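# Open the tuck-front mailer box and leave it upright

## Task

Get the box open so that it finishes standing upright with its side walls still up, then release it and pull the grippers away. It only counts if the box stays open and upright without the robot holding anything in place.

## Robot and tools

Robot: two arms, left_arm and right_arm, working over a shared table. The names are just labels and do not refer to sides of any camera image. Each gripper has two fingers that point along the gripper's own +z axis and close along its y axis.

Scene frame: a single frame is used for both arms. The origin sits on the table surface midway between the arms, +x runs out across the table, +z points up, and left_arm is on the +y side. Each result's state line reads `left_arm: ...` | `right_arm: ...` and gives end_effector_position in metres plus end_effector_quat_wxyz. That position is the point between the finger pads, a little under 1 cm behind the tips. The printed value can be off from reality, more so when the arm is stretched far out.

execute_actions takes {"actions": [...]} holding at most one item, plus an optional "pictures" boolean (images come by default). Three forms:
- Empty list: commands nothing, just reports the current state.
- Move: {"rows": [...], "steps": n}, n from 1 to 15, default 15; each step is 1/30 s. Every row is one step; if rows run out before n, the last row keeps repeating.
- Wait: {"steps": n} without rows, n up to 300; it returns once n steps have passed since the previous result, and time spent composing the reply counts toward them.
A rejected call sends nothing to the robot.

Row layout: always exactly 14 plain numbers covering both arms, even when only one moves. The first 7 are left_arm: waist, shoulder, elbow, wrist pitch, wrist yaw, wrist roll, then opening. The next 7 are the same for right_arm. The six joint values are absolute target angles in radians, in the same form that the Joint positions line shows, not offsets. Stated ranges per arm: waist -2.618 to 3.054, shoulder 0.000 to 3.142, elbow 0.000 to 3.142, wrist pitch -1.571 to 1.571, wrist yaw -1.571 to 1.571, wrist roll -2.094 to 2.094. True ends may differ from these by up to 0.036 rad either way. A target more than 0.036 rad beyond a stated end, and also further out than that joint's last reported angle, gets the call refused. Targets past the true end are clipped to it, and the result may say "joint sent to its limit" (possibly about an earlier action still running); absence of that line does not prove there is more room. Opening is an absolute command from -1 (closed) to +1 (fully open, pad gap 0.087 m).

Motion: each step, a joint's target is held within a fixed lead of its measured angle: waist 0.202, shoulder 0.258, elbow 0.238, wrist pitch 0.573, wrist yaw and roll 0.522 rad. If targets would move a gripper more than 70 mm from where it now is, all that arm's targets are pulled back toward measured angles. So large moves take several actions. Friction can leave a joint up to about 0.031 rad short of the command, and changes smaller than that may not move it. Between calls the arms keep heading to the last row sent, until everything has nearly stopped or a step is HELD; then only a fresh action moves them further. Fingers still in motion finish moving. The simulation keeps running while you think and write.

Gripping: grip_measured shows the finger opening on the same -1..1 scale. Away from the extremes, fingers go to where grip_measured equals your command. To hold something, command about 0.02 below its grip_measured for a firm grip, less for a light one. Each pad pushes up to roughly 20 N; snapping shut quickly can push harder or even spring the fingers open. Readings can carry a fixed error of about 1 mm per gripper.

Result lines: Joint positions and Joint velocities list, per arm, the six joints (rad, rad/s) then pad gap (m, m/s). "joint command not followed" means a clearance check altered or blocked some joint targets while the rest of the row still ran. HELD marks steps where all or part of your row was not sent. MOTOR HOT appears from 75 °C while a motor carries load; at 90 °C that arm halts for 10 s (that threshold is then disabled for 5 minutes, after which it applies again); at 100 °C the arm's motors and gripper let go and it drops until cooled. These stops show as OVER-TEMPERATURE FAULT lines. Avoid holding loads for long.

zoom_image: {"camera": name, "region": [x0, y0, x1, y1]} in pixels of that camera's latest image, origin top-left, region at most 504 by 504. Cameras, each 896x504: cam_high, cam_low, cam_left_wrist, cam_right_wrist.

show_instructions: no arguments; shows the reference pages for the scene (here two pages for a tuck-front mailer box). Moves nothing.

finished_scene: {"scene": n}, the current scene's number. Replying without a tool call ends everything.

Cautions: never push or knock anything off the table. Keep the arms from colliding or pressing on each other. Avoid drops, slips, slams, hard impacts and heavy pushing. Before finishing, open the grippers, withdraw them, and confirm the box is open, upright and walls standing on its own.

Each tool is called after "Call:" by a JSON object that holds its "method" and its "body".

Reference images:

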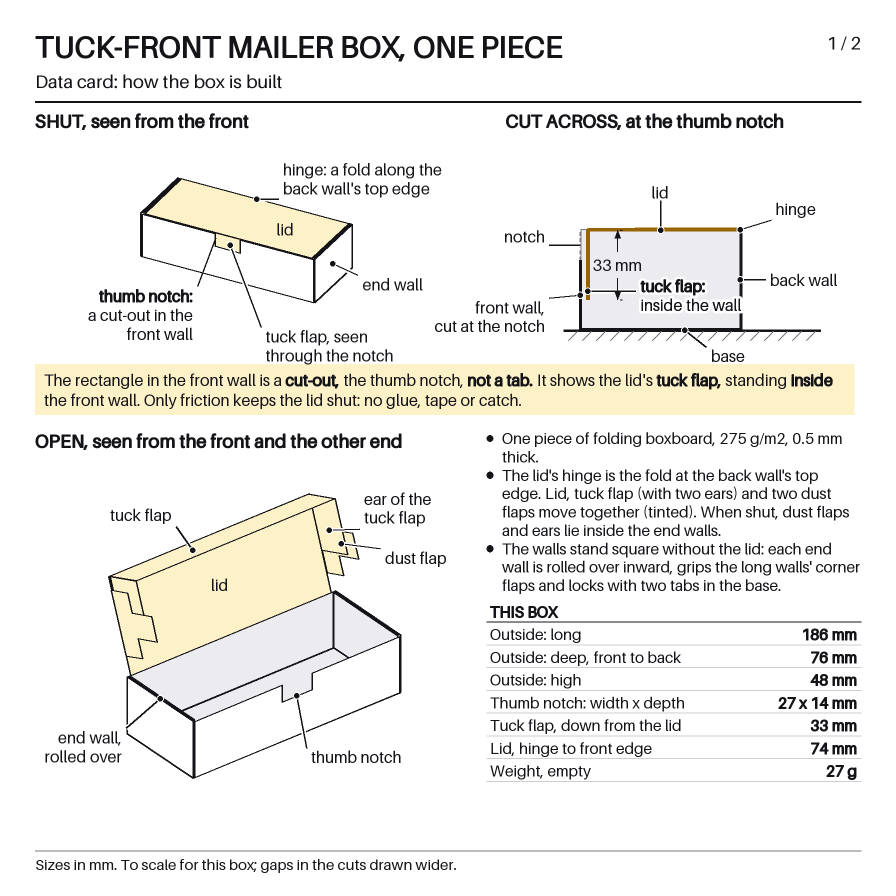

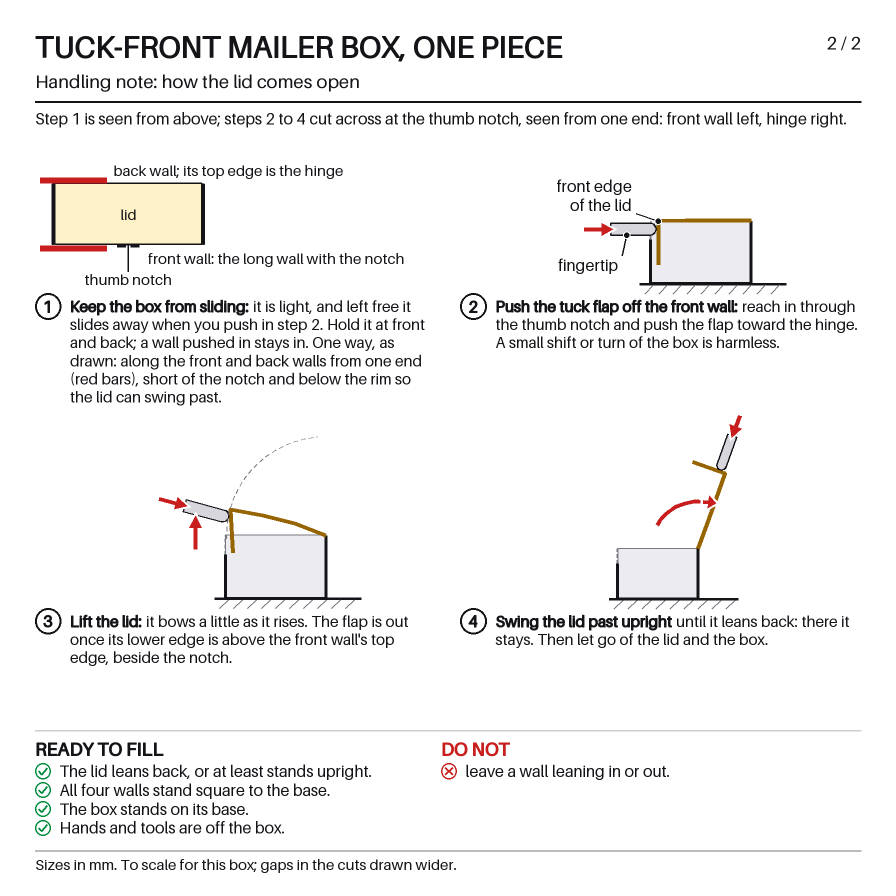

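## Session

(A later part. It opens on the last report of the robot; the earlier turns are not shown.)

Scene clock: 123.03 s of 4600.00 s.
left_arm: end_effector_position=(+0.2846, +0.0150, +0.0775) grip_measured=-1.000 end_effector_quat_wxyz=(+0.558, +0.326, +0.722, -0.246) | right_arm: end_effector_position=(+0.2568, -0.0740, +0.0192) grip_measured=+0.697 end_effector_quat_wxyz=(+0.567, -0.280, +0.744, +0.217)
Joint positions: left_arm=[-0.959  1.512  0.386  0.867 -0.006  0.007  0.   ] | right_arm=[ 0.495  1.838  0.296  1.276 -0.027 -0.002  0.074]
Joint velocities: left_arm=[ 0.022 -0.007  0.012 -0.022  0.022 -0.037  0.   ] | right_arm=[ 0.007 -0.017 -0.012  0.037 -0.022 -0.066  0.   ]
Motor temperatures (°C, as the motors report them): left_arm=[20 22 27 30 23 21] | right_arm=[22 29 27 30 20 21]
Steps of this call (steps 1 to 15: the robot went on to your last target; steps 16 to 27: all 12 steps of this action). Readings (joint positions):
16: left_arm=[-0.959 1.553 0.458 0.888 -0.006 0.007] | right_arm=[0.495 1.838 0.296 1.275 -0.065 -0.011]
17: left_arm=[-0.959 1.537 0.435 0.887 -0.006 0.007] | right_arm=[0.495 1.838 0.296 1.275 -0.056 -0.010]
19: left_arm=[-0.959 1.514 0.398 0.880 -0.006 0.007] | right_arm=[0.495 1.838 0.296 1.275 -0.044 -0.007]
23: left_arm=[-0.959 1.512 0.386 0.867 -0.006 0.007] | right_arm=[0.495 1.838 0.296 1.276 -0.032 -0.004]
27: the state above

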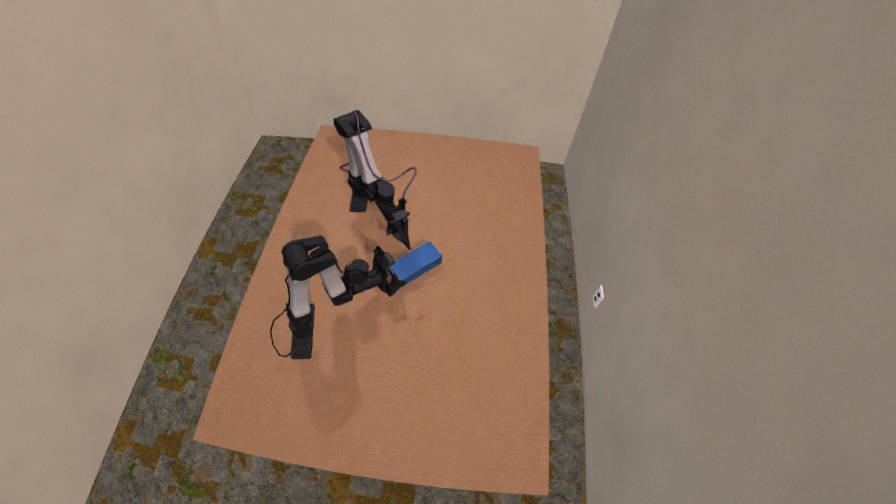

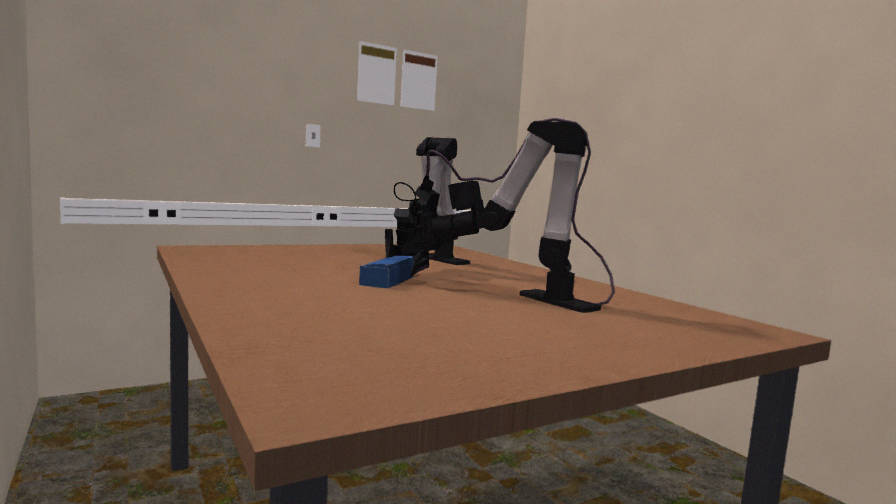

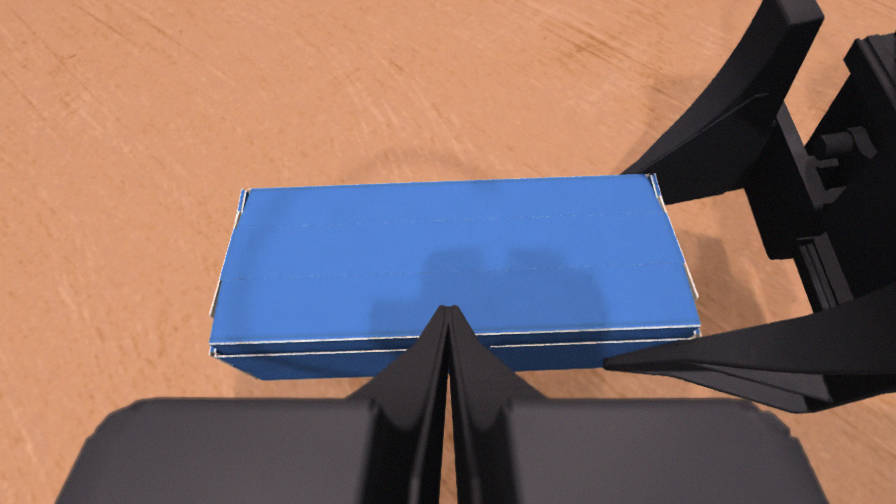

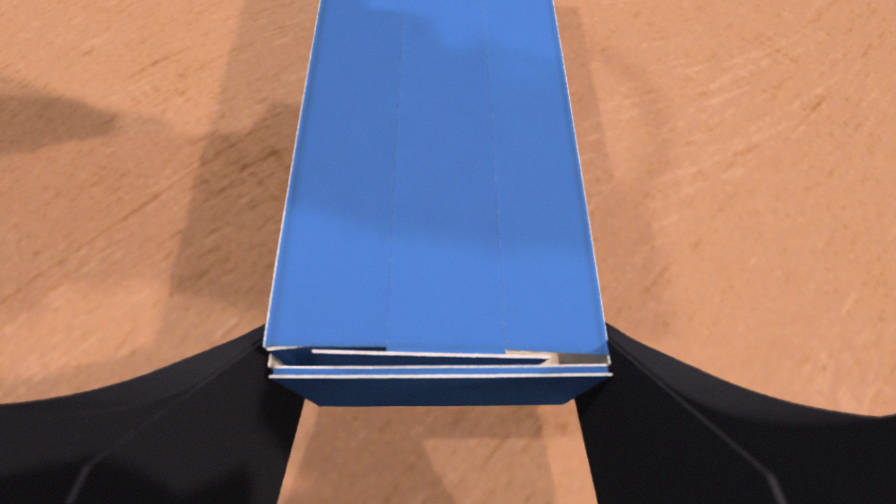

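Call:
{"method": "execute_actions", "body": {"actions": [{"rows": [[-0.959,1.51,0.355,0.86,0,0,-1, 0.497,1.85,0.29,1.275,0.02,0.0,0.695],[-0.959,1.52,0.342,0.86,0,0,-1, 0.497,1.85,0.29,1.275,0.02,0.0,0.695],[-0.959,1.53,0.33,0.86,0,0,-1, 0.497,1.85,0.29,1.275,0.02,0.0,0.695],[-0.959,1.542,0.33,0.86,0,0,-1, 0.497,1.85,0.29,1.275,0.02,0.0,0.695],[-0.959,1.554,0.33,0.86,0,0,-1, 0.497,1.85,0.29,1.275,0.02,0.0,0.695],[-0.959,1.566,0.335,0.86,0,0,-1, 0.497,1.85,0.29,1.275,0.02,0.0,0.695],[-0.959,1.578,0.35,0.86,0,0,-1, 0.497,1.85,0.29,1.275,0.02,0.0,0.695],[-0.959,1.59,0.362,0.86,0,0,-1, 0.497,1.85,0.29,1.275,0.02,0.0,0.695],[-0.959,1.598,0.37,0.86,0,0,-1, 0.497,1.85,0.29,1.275,0.02,0.0,0.695],[-0.959,1.606,0.378,0.86,0,0,-1, 0.497,1.85,0.29,1.275,0.02,0.0,0.695],[-0.959,1.614,0.386,0.86,0,0,-1, 0.497,1.85,0.29,1.275,0.02,0.0,0.695],[-0.959,1.622,0.394,0.86,0,0,-1, 0.497,1.85,0.29,1.275,0.02,0.0,0.695],[-0.959,1.63,0.402,0.86,0,0,-1, 0.497,1.85,0.29,1.275,0.02,0.0,0.695]], "steps": 15}], "pictures": false}}

Call:
{"method": "execute_actions", "body": {"actions": [{"steps": 6}]}}

Scene clock: 125.90 s of 4600.00 s.
left_arm: end_effector_position=(+0.2805, +0.0196, +0.0401) grip_measured=-1.000 end_effector_quat_wxyz=(+0.521, +0.339, +0.749, -0.230) | right_arm: end_effector_position=(+0.2598, -0.0773, +0.0194) grip_measured=+0.697 end_effector_quat_wxyz=(+0.571, -0.273, +0.746, +0.208)
Joint positions: left_arm=[-0.959  1.61   0.384  0.867 -0.006  0.007  0.   ] | right_arm=[ 0.495  1.838  0.296  1.277 -0.001 -0.001  0.074]
Joint velocities: left_arm=[ 0.007  0.032  0.125 -0.051  0.037  0.037  0.   ] | right_arm=[ 0.012  0.012  0.002 -0.037  0.007 -0.007  0.001]
Motor temperatures (°C, as the motors report them): left_arm=[20 22 27 30 23 21] | right_arm=[22 29 27 30 20 21]
Steps of this call (steps 1 to 15: the robot went on to your last target; steps 16 to 71: nothing new was sent; steps 72 to 86: all 15 steps of this action). Readings (joint positions):
72: left_arm=[-0.959 1.512 0.385 0.867 -0.006 0.007] | right_arm=[0.495 1.838 0.296 1.276 -0.021 -0.001]
73: left_arm=[-0.959 1.512 0.381 0.869 -0.006 0.007] | right_arm=[0.495 1.838 0.296 1.277 -0.017 -0.001]
75: left_arm=[-0.959 1.512 0.364 0.871 -0.006 0.007] | right_arm=[0.495 1.838 0.296 1.277 -0.011 -0.001]
79: left_arm=[-0.959 1.548 0.353 0.871 -0.006 0.007] | right_arm=[0.495 1.838 0.296 1.277 -0.005 -0.001]
86: the state above

Scene clock: 126.10 s of 4600.00 s.
left_arm: end_effector_position=(+0.2818, +0.0182, +0.0419) grip_measured=-1.000 end_effector_quat_wxyz=(+0.523, +0.338, +0.748, -0.230) | right_arm: end_effector_position=(+0.2600, -0.0774, +0.0195) grip_measured=+0.697 end_effector_quat_wxyz=(+0.571, -0.272, +0.746, +0.208)
Joint positions: left_arm=[-0.959  1.611  0.389  0.867 -0.006  0.007  0.   ] | right_arm=[ 0.495  1.838  0.296  1.277 -0.    -0.001  0.074]
Joint velocities: left_arm=[-0.017 -0.012 -0.007  0.007 -0.022 -0.022  0.   ] | right_arm=[-0.022 -0.002  0.007  0.022  0.022  0.037 -0.   ]
Motor temperatures (°C, as the motors report them): left_arm=[20 22 27 30 23 21] | right_arm=[22 29 27 30 20 21]
Steps of this call (steps 1 to 6: the robot went on to your last target). Readings (joint positions):
1: left_arm=[-0.959 1.611 0.387 0.867 -0.006 0.007] | right_arm=[0.495 1.838 0.296 1.277 -0.001 -0.001]
2: left_arm=[-0.959 1.611 0.388 0.867 -0.006 0.007] | right_arm=[0.495 1.838 0.296 1.277 -0.001 -0.001]
4: left_arm=[-0.959 1.611 0.389 0.867 -0.006 0.007] | right_arm=[0.495 1.838 0.296 1.277 -0.001 -0.001]
6: the state above

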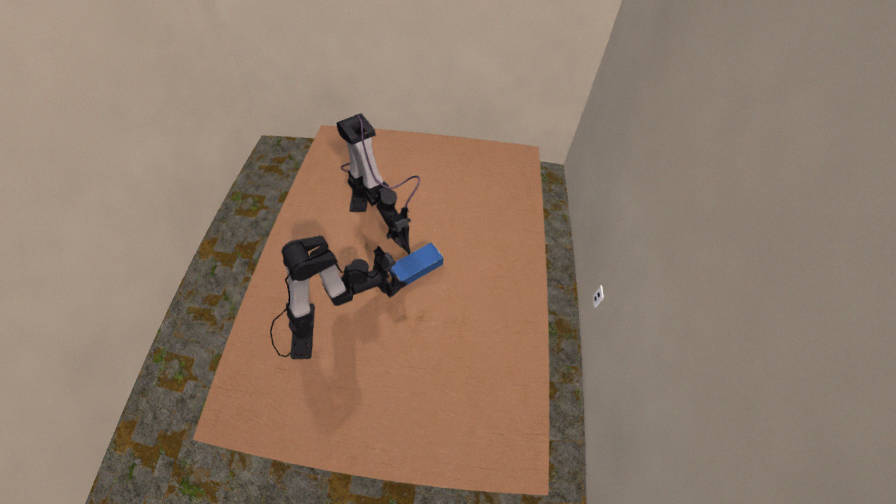

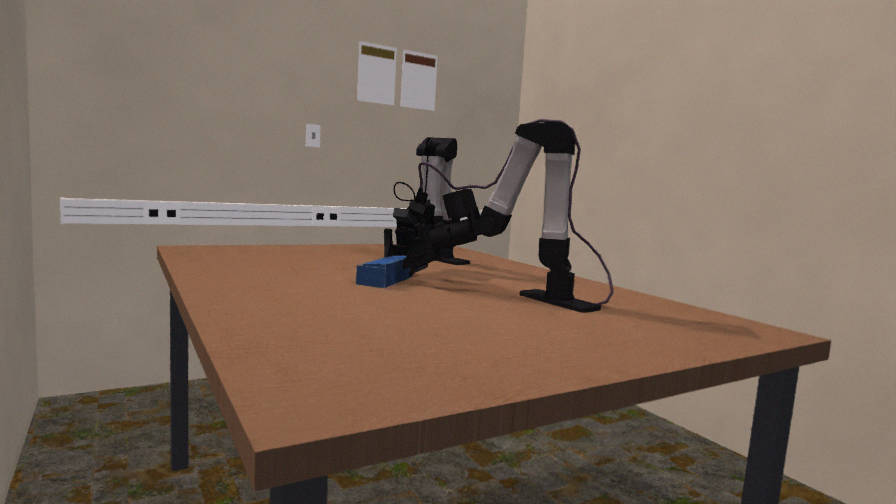

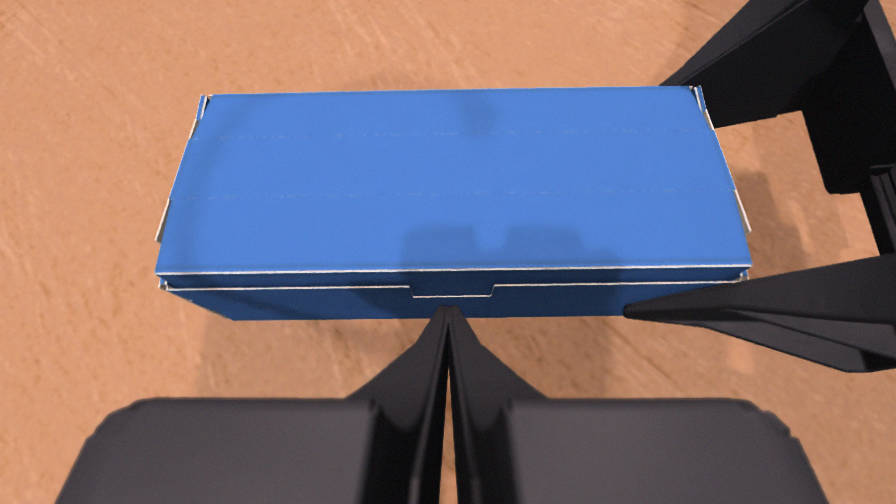

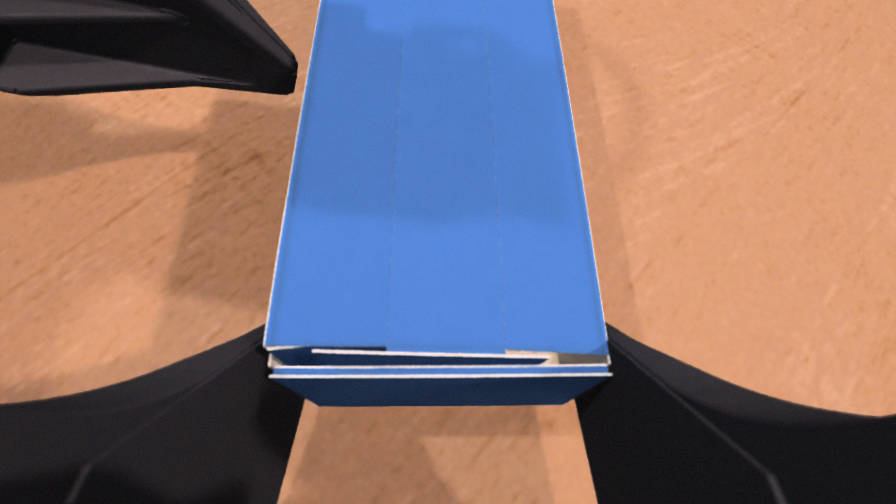

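Call:
{"method": "execute_actions", "body": {"actions": [{"rows": [[-0.959,1.636,0.407,0.87,0,0,-1, 0.497,1.85,0.29,1.275,0.0,0.0,0.695],[-0.959,1.641,0.412,0.87,0,0,-1, 0.497,1.85,0.29,1.27,-0.01,0.0,0.695],[-0.959,1.646,0.417,0.87,0,0,-1, 0.497,1.85,0.29,1.265,-0.015,0.0,0.695],[-0.959,1.651,0.422,0.87,0,0,-1, 0.497,1.85,0.29,1.265,-0.015,0.0,0.695],[-0.959,1.656,0.427,0.87,0,0,-1, 0.497,1.85,0.29,1.265,-0.015,0.0,0.695],[-0.959,1.658,0.431,0.875,0,0,-1, 0.497,1.85,0.29,1.265,-0.02,0.0,0.695],[-0.959,1.658,0.435,0.88,0,0,-1, 0.5,1.85,0.29,1.26,-0.03,0.0,0.695],[-0.959,1.658,0.439,0.885,0,0,-1, 0.503,1.85,0.29,1.255,-0.04,0.0,0.695],[-0.959,1.658,0.443,0.89,0,0,-1, 0.503,1.85,0.29,1.25,-0.05,0.0,0.695],[-0.959,1.658,0.447,0.895,0,0,-1, 0.503,1.85,0.29,1.25,-0.06,0.0,0.695],[-0.959,1.658,0.451,0.9,0,0,-1, 0.503,1.85,0.29,1.25,-0.07,0.0,0.695]], "steps": 15}]}}

Call:
{"method": "zoom_image", "body": {"camera": "cam_low", "region": [350, 235, 450, 295]}}

Scene clock: 128.40 s of 4600.00 s.
left_arm: end_effector_position=(+0.2877, +0.0115, +0.0426) grip_measured=-1.000 end_effector_quat_wxyz=(+0.524, +0.338, +0.747, -0.231) | right_arm: end_effector_position=(+0.2597, -0.0771, +0.0194) grip_measured=+0.697 end_effector_quat_wxyz=(+0.571, -0.273, +0.746, +0.209)
Joint positions: left_arm=[-0.959  1.641  0.422  0.868 -0.006  0.007  0.   ] | right_arm=[ 0.495  1.838  0.296  1.277 -0.003 -0.001  0.074]
Joint velocities: left_arm=[-0.012  0.002 -0.002  0.066  0.051 -0.037  0.   ] | right_arm=[ 0.007 -0.002 -0.007 -0.051 -0.007  0.051 -0.   ]
Motor temperatures (°C, as the motors report them): left_arm=[20 22 27 30 23 21] | right_arm=[22 29 27 30 20 21]
Steps of this call (steps 1 to 15: the robot went on to your last target; steps 16 to 54: nothing new was sent; steps 55 to 69: all 15 steps of this action). Readings (joint positions):
55: left_arm=[-0.959 1.611 0.389 0.867 -0.006 0.007] | right_arm=[0.495 1.838 0.296 1.277 -0.000 -0.001]
56: left_arm=[-0.959 1.612 0.390 0.867 -0.006 0.007] | right_arm=[0.495 1.838 0.296 1.277 -0.000 -0.001]
58: left_arm=[-0.959 1.620 0.398 0.867 -0.006 0.007] | right_arm=[0.495 1.838 0.296 1.277 -0.001 -0.001]
62: left_arm=[-0.959 1.637 0.417 0.869 -0.006 0.007] | right_arm=[0.495 1.838 0.296 1.277 -0.004 -0.001]
69: the state above

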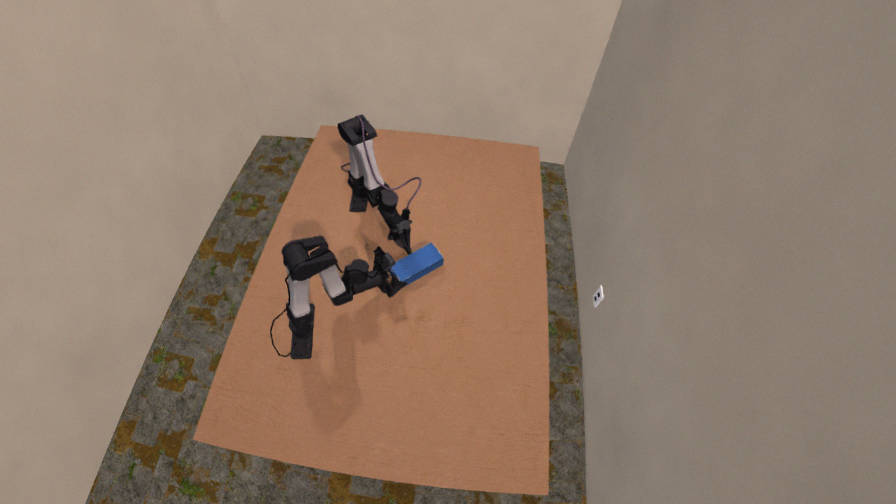

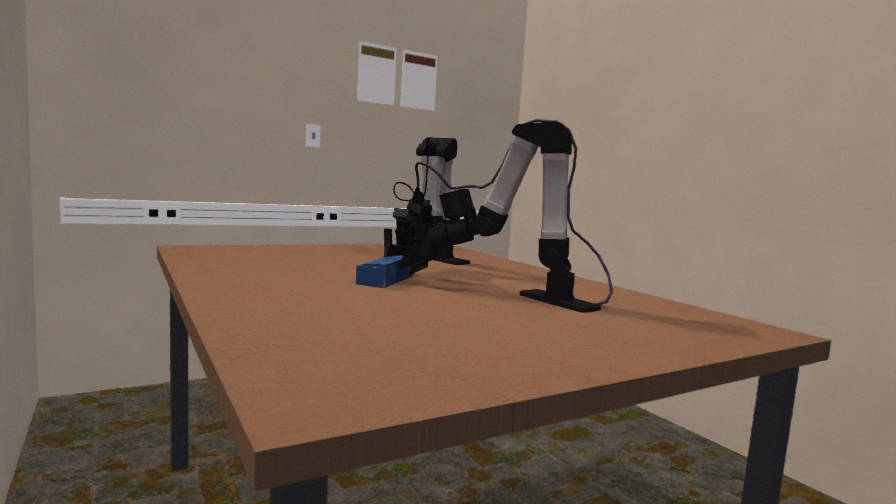

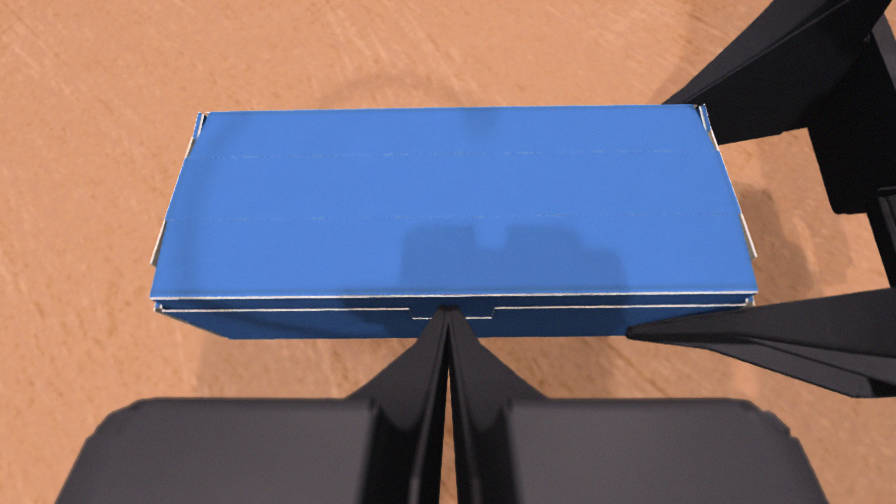

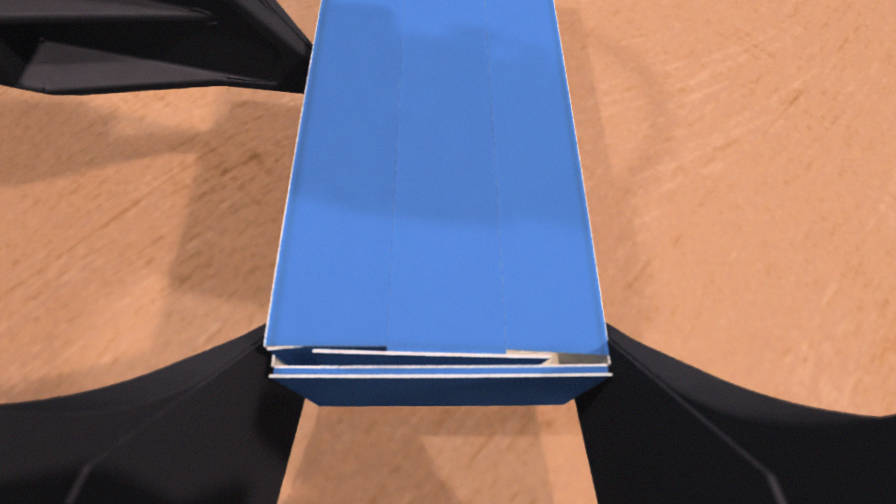

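Region (350, 235, 450, 295) of cam_low's 896x504 image, scaled by 5.040, with more detail than that image has; it fills the top 302 rows of this view, and the rest is white.

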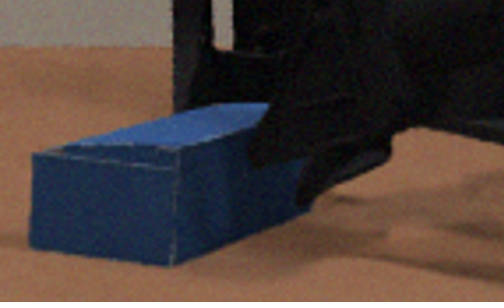

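Engaged. Increase the push and lift.

Call:
{"method": "execute_actions", "body": {"actions": [{"rows": [[-0.959,1.64,0.455,0.91,0,0,-1, 0.505,1.85,0.29,1.24,-0.08,-0.01,0.695],[-0.959,1.625,0.458,0.92,0,0,-1, 0.505,1.85,0.29,1.23,-0.09,-0.01,0.695],[-0.959,1.618,0.461,0.93,0,0,-1, 0.505,1.85,0.29,1.225,-0.1,-0.01,0.695],[-0.959,1.614,0.464,0.94,0,0,-1, 0.505,1.85,0.29,1.22,-0.105,-0.01,0.695],[-0.959,1.611,0.464,0.94,0,0,-1, 0.505,1.85,0.29,1.22,-0.105,-0.01,0.695],[-0.959,1.608,0.464,0.94,0,0,-1, 0.505,1.85,0.29,1.22,-0.105,-0.01,0.695],[-0.959,1.605,0.464,0.94,0,0,-1, 0.505,1.85,0.29,1.22,-0.105,-0.01,0.695],[-0.959,1.602,0.464,0.94,0,0,-1, 0.505,1.85,0.29,1.22,-0.105,-0.01,0.695],[-0.959,1.599,0.464,0.94,0,0,-1, 0.505,1.85,0.29,1.22,-0.105,-0.01,0.695],[-0.959,1.596,0.464,0.94,0,0,-1, 0.505,1.85,0.29,1.22,-0.105,-0.01,0.695],[-0.959,1.593,0.464,0.94,0,0,-1, 0.505,1.85,0.29,1.22,-0.105,-0.01,0.695],[-0.959,1.59,0.464,0.94,0,0,-1, 0.505,1.85,0.29,1.22,-0.105,-0.01,0.695]], "steps": 15}]}}

Call:
{"method": "zoom_image", "body": {"camera": "cam_low", "region": [350, 235, 450, 295]}}

Scene clock: 130.33 s of 4600.00 s.
left_arm: end_effector_position=(+0.2884, +0.0107, +0.0492) grip_measured=-1.000 end_effector_quat_wxyz=(+0.528, +0.336, +0.744, -0.233) | right_arm: end_effector_position=(+0.2599, -0.0774, +0.0195) grip_measured=+0.697 end_effector_quat_wxyz=(+0.571, -0.273, +0.746, +0.209)
Joint positions: left_arm=[-0.959  1.619  0.427  0.853 -0.006  0.007  0.   ] | right_arm=[ 0.493  1.838  0.296  1.277 -0.006 -0.001  0.074]
Joint velocities: left_arm=[-0.007 -0.027 -0.002 -0.11  -0.051 -0.007  0.   ] | right_arm=[ 0.012 -0.002  0.017  0.037  0.007 -0.007 -0.001]
Motor temperatures (°C, as the motors report them): left_arm=[20 22 27 30 23 21] | right_arm=[22 29 27 30 20 21]
Steps of this call (steps 1 to 15: the robot went on to your last target; steps 16 to 43: nothing new was sent; steps 44 to 58: all 15 steps of this action). Readings (joint positions):
44: left_arm=[-0.959 1.641 0.422 0.868 -0.006 0.007] | right_arm=[0.495 1.838 0.296 1.277 -0.003 -0.001]
45: left_arm=[-0.959 1.641 0.422 0.868 -0.006 0.007] | right_arm=[0.495 1.838 0.296 1.276 -0.003 -0.001]
47: left_arm=[-0.959 1.641 0.424 0.868 -0.006 0.007] | right_arm=[0.494 1.838 0.296 1.275 -0.003 -0.001]
51: left_arm=[-0.959 1.640 0.427 0.863 -0.006 0.007] | right_arm=[0.493 1.838 0.296 1.275 -0.005 -0.001]
58: the state above

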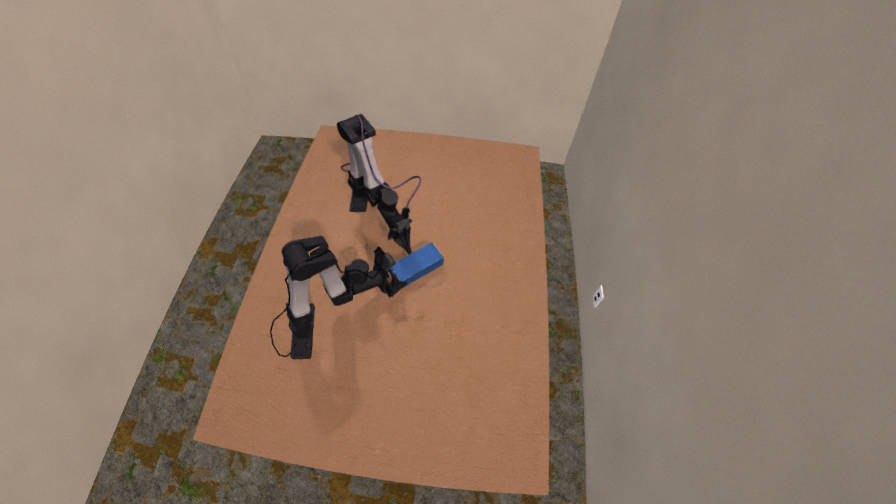

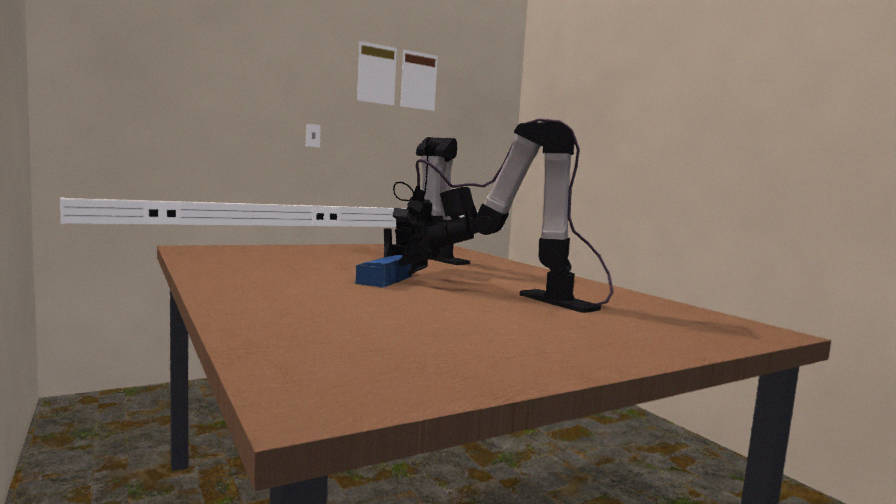

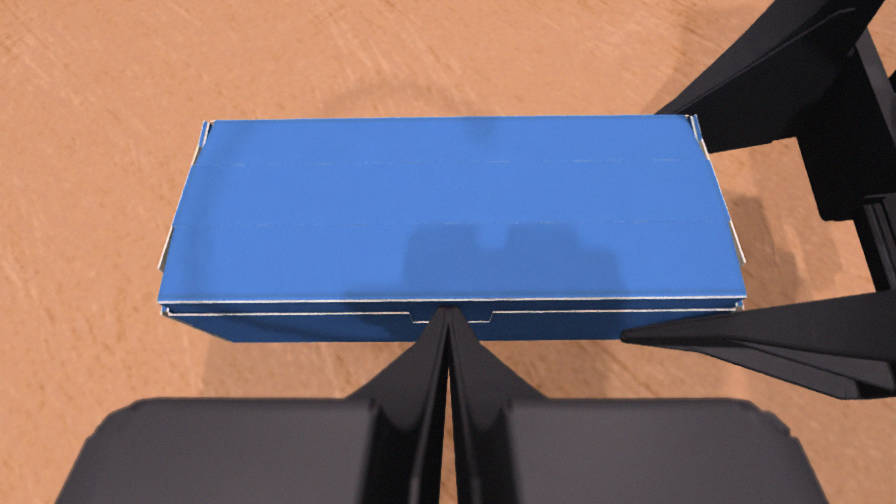

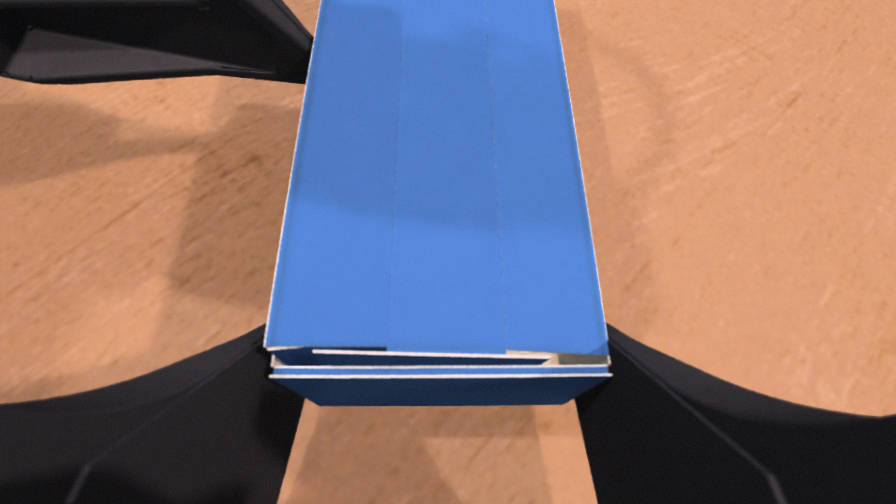

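Region (350, 235, 450, 295) of cam_low's 896x504 image, scaled by 5.040, with more detail than that image has; it fills the top 302 rows of this view, and the rest is white.

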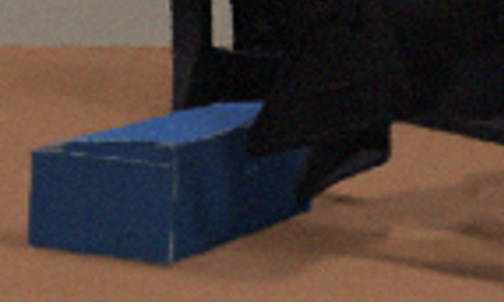

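Call:
{"method": "execute_actions", "body": {"actions": [{"rows": [[-0.959,1.6,0.42,0.88,0,0,-1, 0.497,1.85,0.3,1.27,-0.04,0.0,0.695],[-0.959,1.595,0.4,0.865,0,0,-1, 0.497,1.85,0.3,1.278,0.0,0.0,0.695],[-0.959,1.59,0.39,0.865,0,0,-1, 0.497,1.85,0.3,1.278,0.0,0.0,0.72],[-0.959,1.585,0.38,0.865,0,0,-1, 0.497,1.85,0.31,1.278,0.0,0.0,0.78],[-0.959,1.585,0.37,0.865,0,0,-1, 0.497,1.853,0.316,1.278,0.0,0.0,0.83],[-0.959,1.59,0.365,0.865,0,0,-1, 0.497,1.861,0.327,1.278,0.0,0.0,0.83],[-0.959,1.6,0.365,0.865,0,0,-1, 0.497,1.869,0.337,1.278,0.0,0.0,0.83],[-0.959,1.61,0.365,0.865,0,0,-1, 0.497,1.877,0.347,1.278,0.0,0.0,0.83],[-0.959,1.62,0.365,0.865,0,0,-1, 0.497,1.886,0.357,1.278,0.0,0.0,0.83],[-0.959,1.625,0.365,0.865,0,0,-1, 0.497,1.894,0.368,1.278,0.0,0.0,0.83],[-0.959,1.625,0.365,0.865,0,0,-1, 0.497,1.902,0.378,1.278,0.0,0.0,0.83],[-0.959,1.625,0.365,0.865,0,0,-1, 0.497,1.911,0.388,1.278,0.0,0.0,0.83],[-0.959,1.625,0.365,0.865,0,0,-1, 0.497,1.919,0.398,1.278,0.0,0.0,0.83],[-0.959,1.625,0.365,0.865,0,0,-1, 0.497,1.927,0.408,1.278,0.0,0.0,0.83]], "steps": 15}], "pictures": false}}

Call:
{"method": "execute_actions", "body": {"actions": [{"steps": 6}]}}

Scene clock: 134.30 s of 4600.00 s.
left_arm: end_effector_position=(+0.2807, +0.0194, +0.0431) grip_measured=-1.000 end_effector_quat_wxyz=(+0.523, +0.338, +0.747, -0.231) | right_arm: end_effector_position=(+0.2782, -0.0631, +0.0210) grip_measured=+0.830 end_effector_quat_wxyz=(+0.579, -0.269, +0.740, +0.211)
Joint positions: left_arm=[-0.959  1.6    0.384  0.863 -0.006  0.007  0.   ] | right_arm=[ 0.492  1.902  0.38   1.28  -0.002 -0.001  0.08 ]
Joint velocities: left_arm=[-0.012  0.002 -0.022 -0.037  0.037 -0.007  0.   ] | right_arm=[-0.002  0.154  0.198 -0.037 -0.037  0.037 -0.   ]
Motor temperatures (°C, as the motors report them): left_arm=[20 22 27 31 23 21] | right_arm=[22 29 27 30 20 21]
Steps of this call (steps 1 to 15: the robot went on to your last target; steps 16 to 90: nothing new was sent; then 0.47 s passed at rest; steps 91 to 105: all 15 steps of this action). Readings (joint positions):
91: left_arm=[-0.959 1.619 0.426 0.849 -0.006 0.007] | right_arm=[0.492 1.838 0.296 1.280 -0.004 -0.001]
92: left_arm=[-0.959 1.619 0.424 0.849 -0.006 0.007] | right_arm=[0.492 1.838 0.296 1.280 -0.002 -0.001]
94: left_arm=[-0.959 1.611 0.414 0.854 -0.006 0.007] | right_arm=[0.492 1.838 0.296 1.280 -0.002 -0.001]
98: left_arm=[-0.959 1.600 0.388 0.863 -0.006 0.007] | right_arm=[0.492 1.845 0.306 1.280 -0.002 -0.001]
105: the state above

Scene clock: 134.50 s of 4600.00 s.
left_arm: end_effector_position=(+0.2807, +0.0194, +0.0431) grip_measured=-1.000 end_effector_quat_wxyz=(+0.523, +0.338, +0.747, -0.231) | right_arm: end_effector_position=(+0.2798, -0.0618, +0.0208) grip_measured=+0.830 end_effector_quat_wxyz=(+0.580, -0.269, +0.740, +0.211)
Joint positions: left_arm=[-0.959  1.6    0.384  0.863 -0.006  0.007  0.   ] | right_arm=[ 0.492  1.909  0.388  1.28  -0.002 -0.001  0.08 ]
Joint velocities: left_arm=[-0.002 -0.002  0.012 -0.007  0.051 -0.007  0.   ] | right_arm=[-0.012 -0.017 -0.012 -0.007  0.022 -0.022  0.   ]
Motor temperatures (°C, as the motors report them): left_arm=[20 22 27 31 23 21] | right_arm=[22 29 27 30 20 21]
Steps of this call (steps 1 to 6: the robot went on to your last target). Readings (joint positions):
1: left_arm=[-0.959 1.600 0.384 0.863 -0.006 0.007] | right_arm=[0.492 1.906 0.385 1.280 -0.002 -0.001]
2: left_arm=[-0.959 1.600 0.384 0.863 -0.006 0.007] | right_arm=[0.492 1.908 0.387 1.280 -0.002 -0.001]
4: left_arm=[-0.959 1.600 0.384 0.863 -0.006 0.007] | right_arm=[0.492 1.909 0.388 1.280 -0.002 -0.001]
6: the state above

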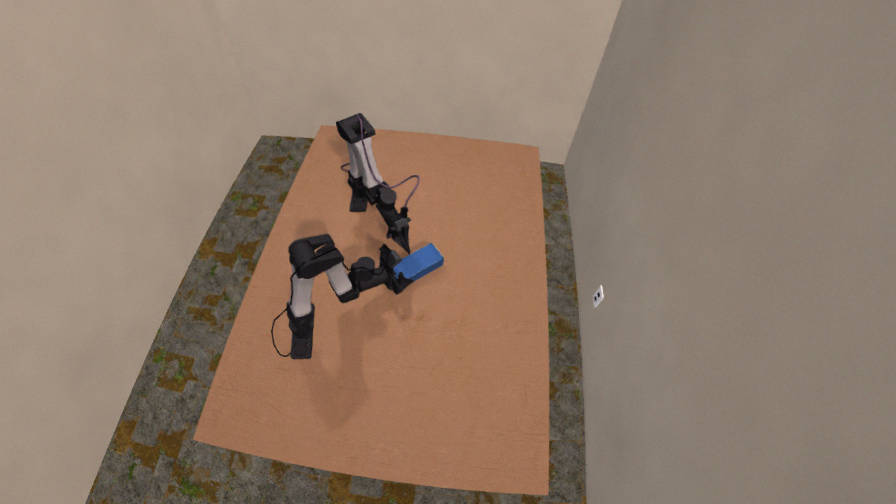

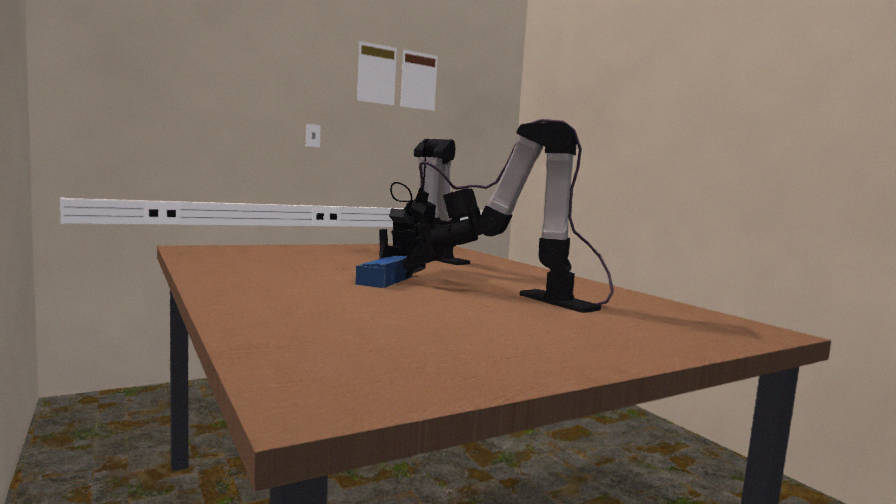

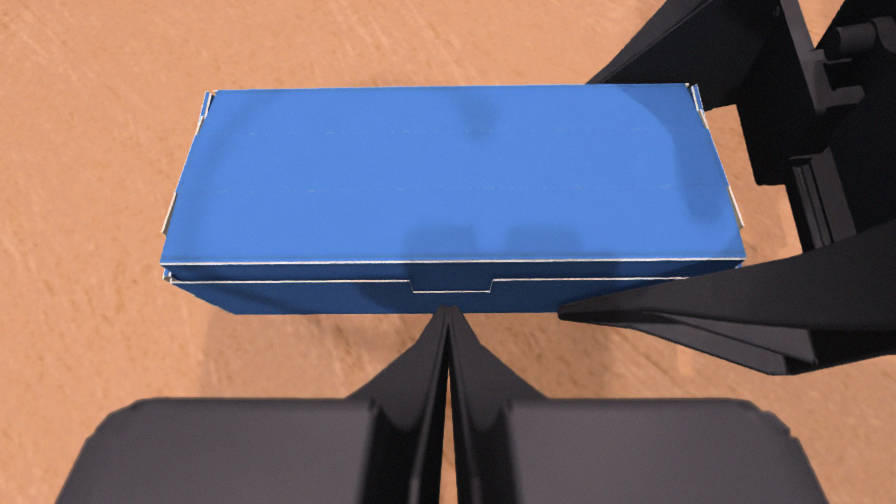

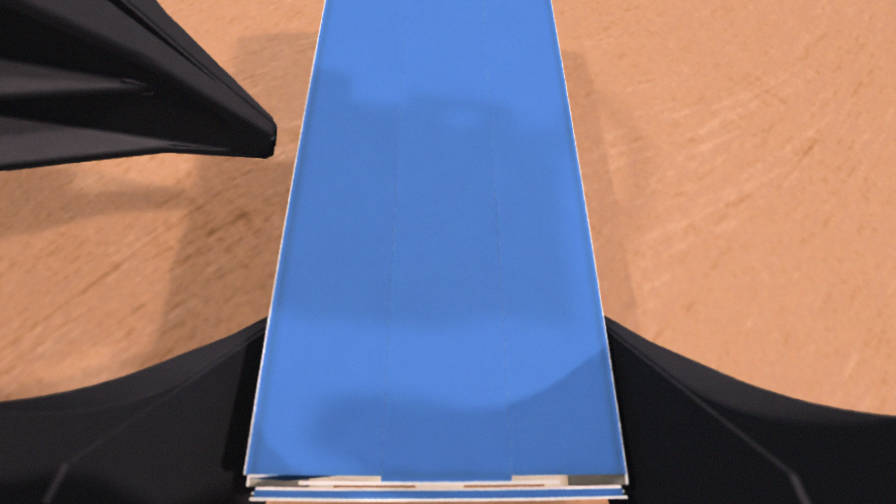

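Call:
{"method": "execute_actions", "body": {"actions": []}}

Scene clock: 138.30 s of 4600.00 s.
left_arm: end_effector_position=(+0.2807, +0.0194, +0.0431) grip_measured=-1.000 end_effector_quat_wxyz=(+0.523, +0.338, +0.747, -0.231) | right_arm: end_effector_position=(+0.2798, -0.0618, +0.0208) grip_measured=+0.830 end_effector_quat_wxyz=(+0.580, -0.269, +0.740, +0.211)
Joint positions: left_arm=[-0.959  1.6    0.384  0.863 -0.006  0.007  0.   ] | right_arm=[ 0.492  1.909  0.388  1.28  -0.002 -0.001  0.08 ]
Joint velocities: left_arm=[-0.022  0.002 -0.002 -0.007  0.066 -0.022  0.   ] | right_arm=[ 0.007  0.017 -0.002 -0.022 -0.007  0.007 -0.001]
Motor temperatures (°C, as the motors report them): left_arm=[20 22 27 31 23 21] | right_arm=[22 29 27 31 20 21]
Steps of this call (steps 1 to 15: the robot went on to your last target; steps 16 to 90: nothing new was sent; then 0.80 s passed at rest). Readings (joint positions):
1: left_arm=[-0.959 1.600 0.384 0.863 -0.006 0.007] | right_arm=[0.492 1.909 0.388 1.280 -0.002 -0.001]
2: left_arm=[-0.959 1.600 0.384 0.863 -0.006 0.007] | right_arm=[0.492 1.909 0.388 1.280 -0.002 -0.001]
4: left_arm=[-0.959 1.600 0.384 0.863 -0.006 0.007] | right_arm=[0.492 1.909 0.388 1.280 -0.002 -0.001]
8: left_arm=[-0.959 1.600 0.384 0.863 -0.006 0.007] | right_arm=[0.492 1.909 0.388 1.280 -0.002 -0.001]
90: the state above
All arms were judged still, so your last target was given up. Only a new action makes them travel on or press farther. Fingers that are still opening or closing keep moving.

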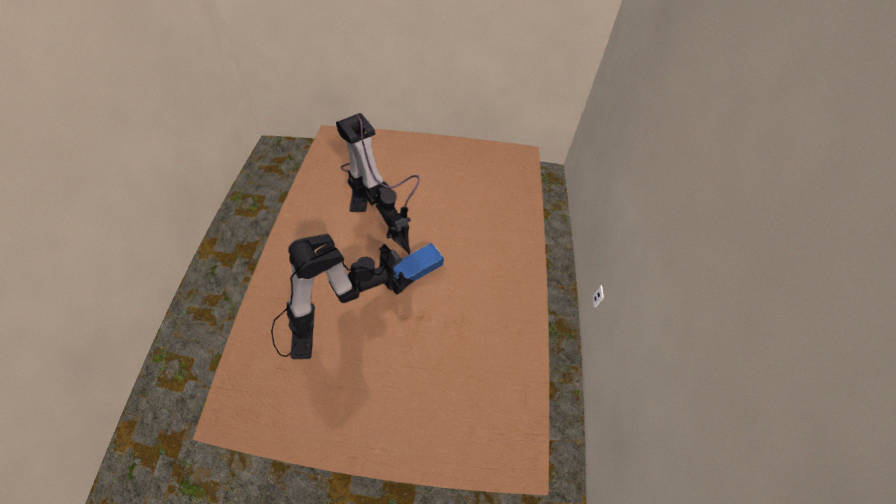

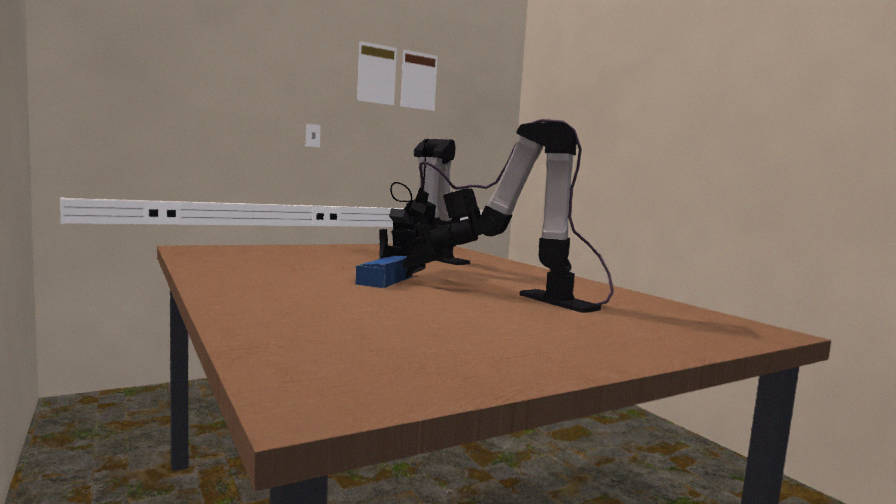

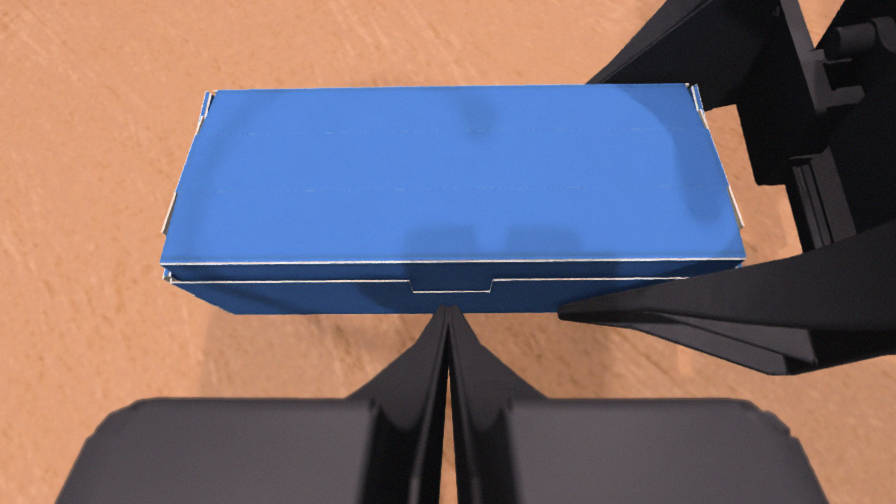

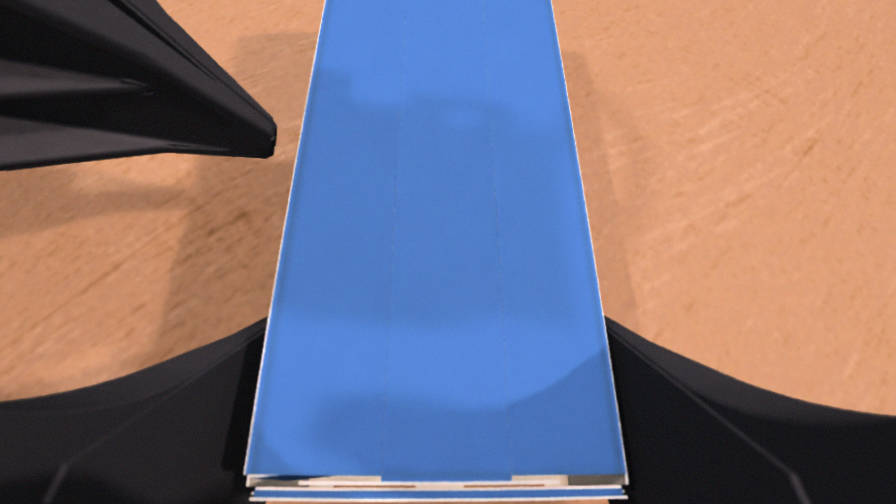

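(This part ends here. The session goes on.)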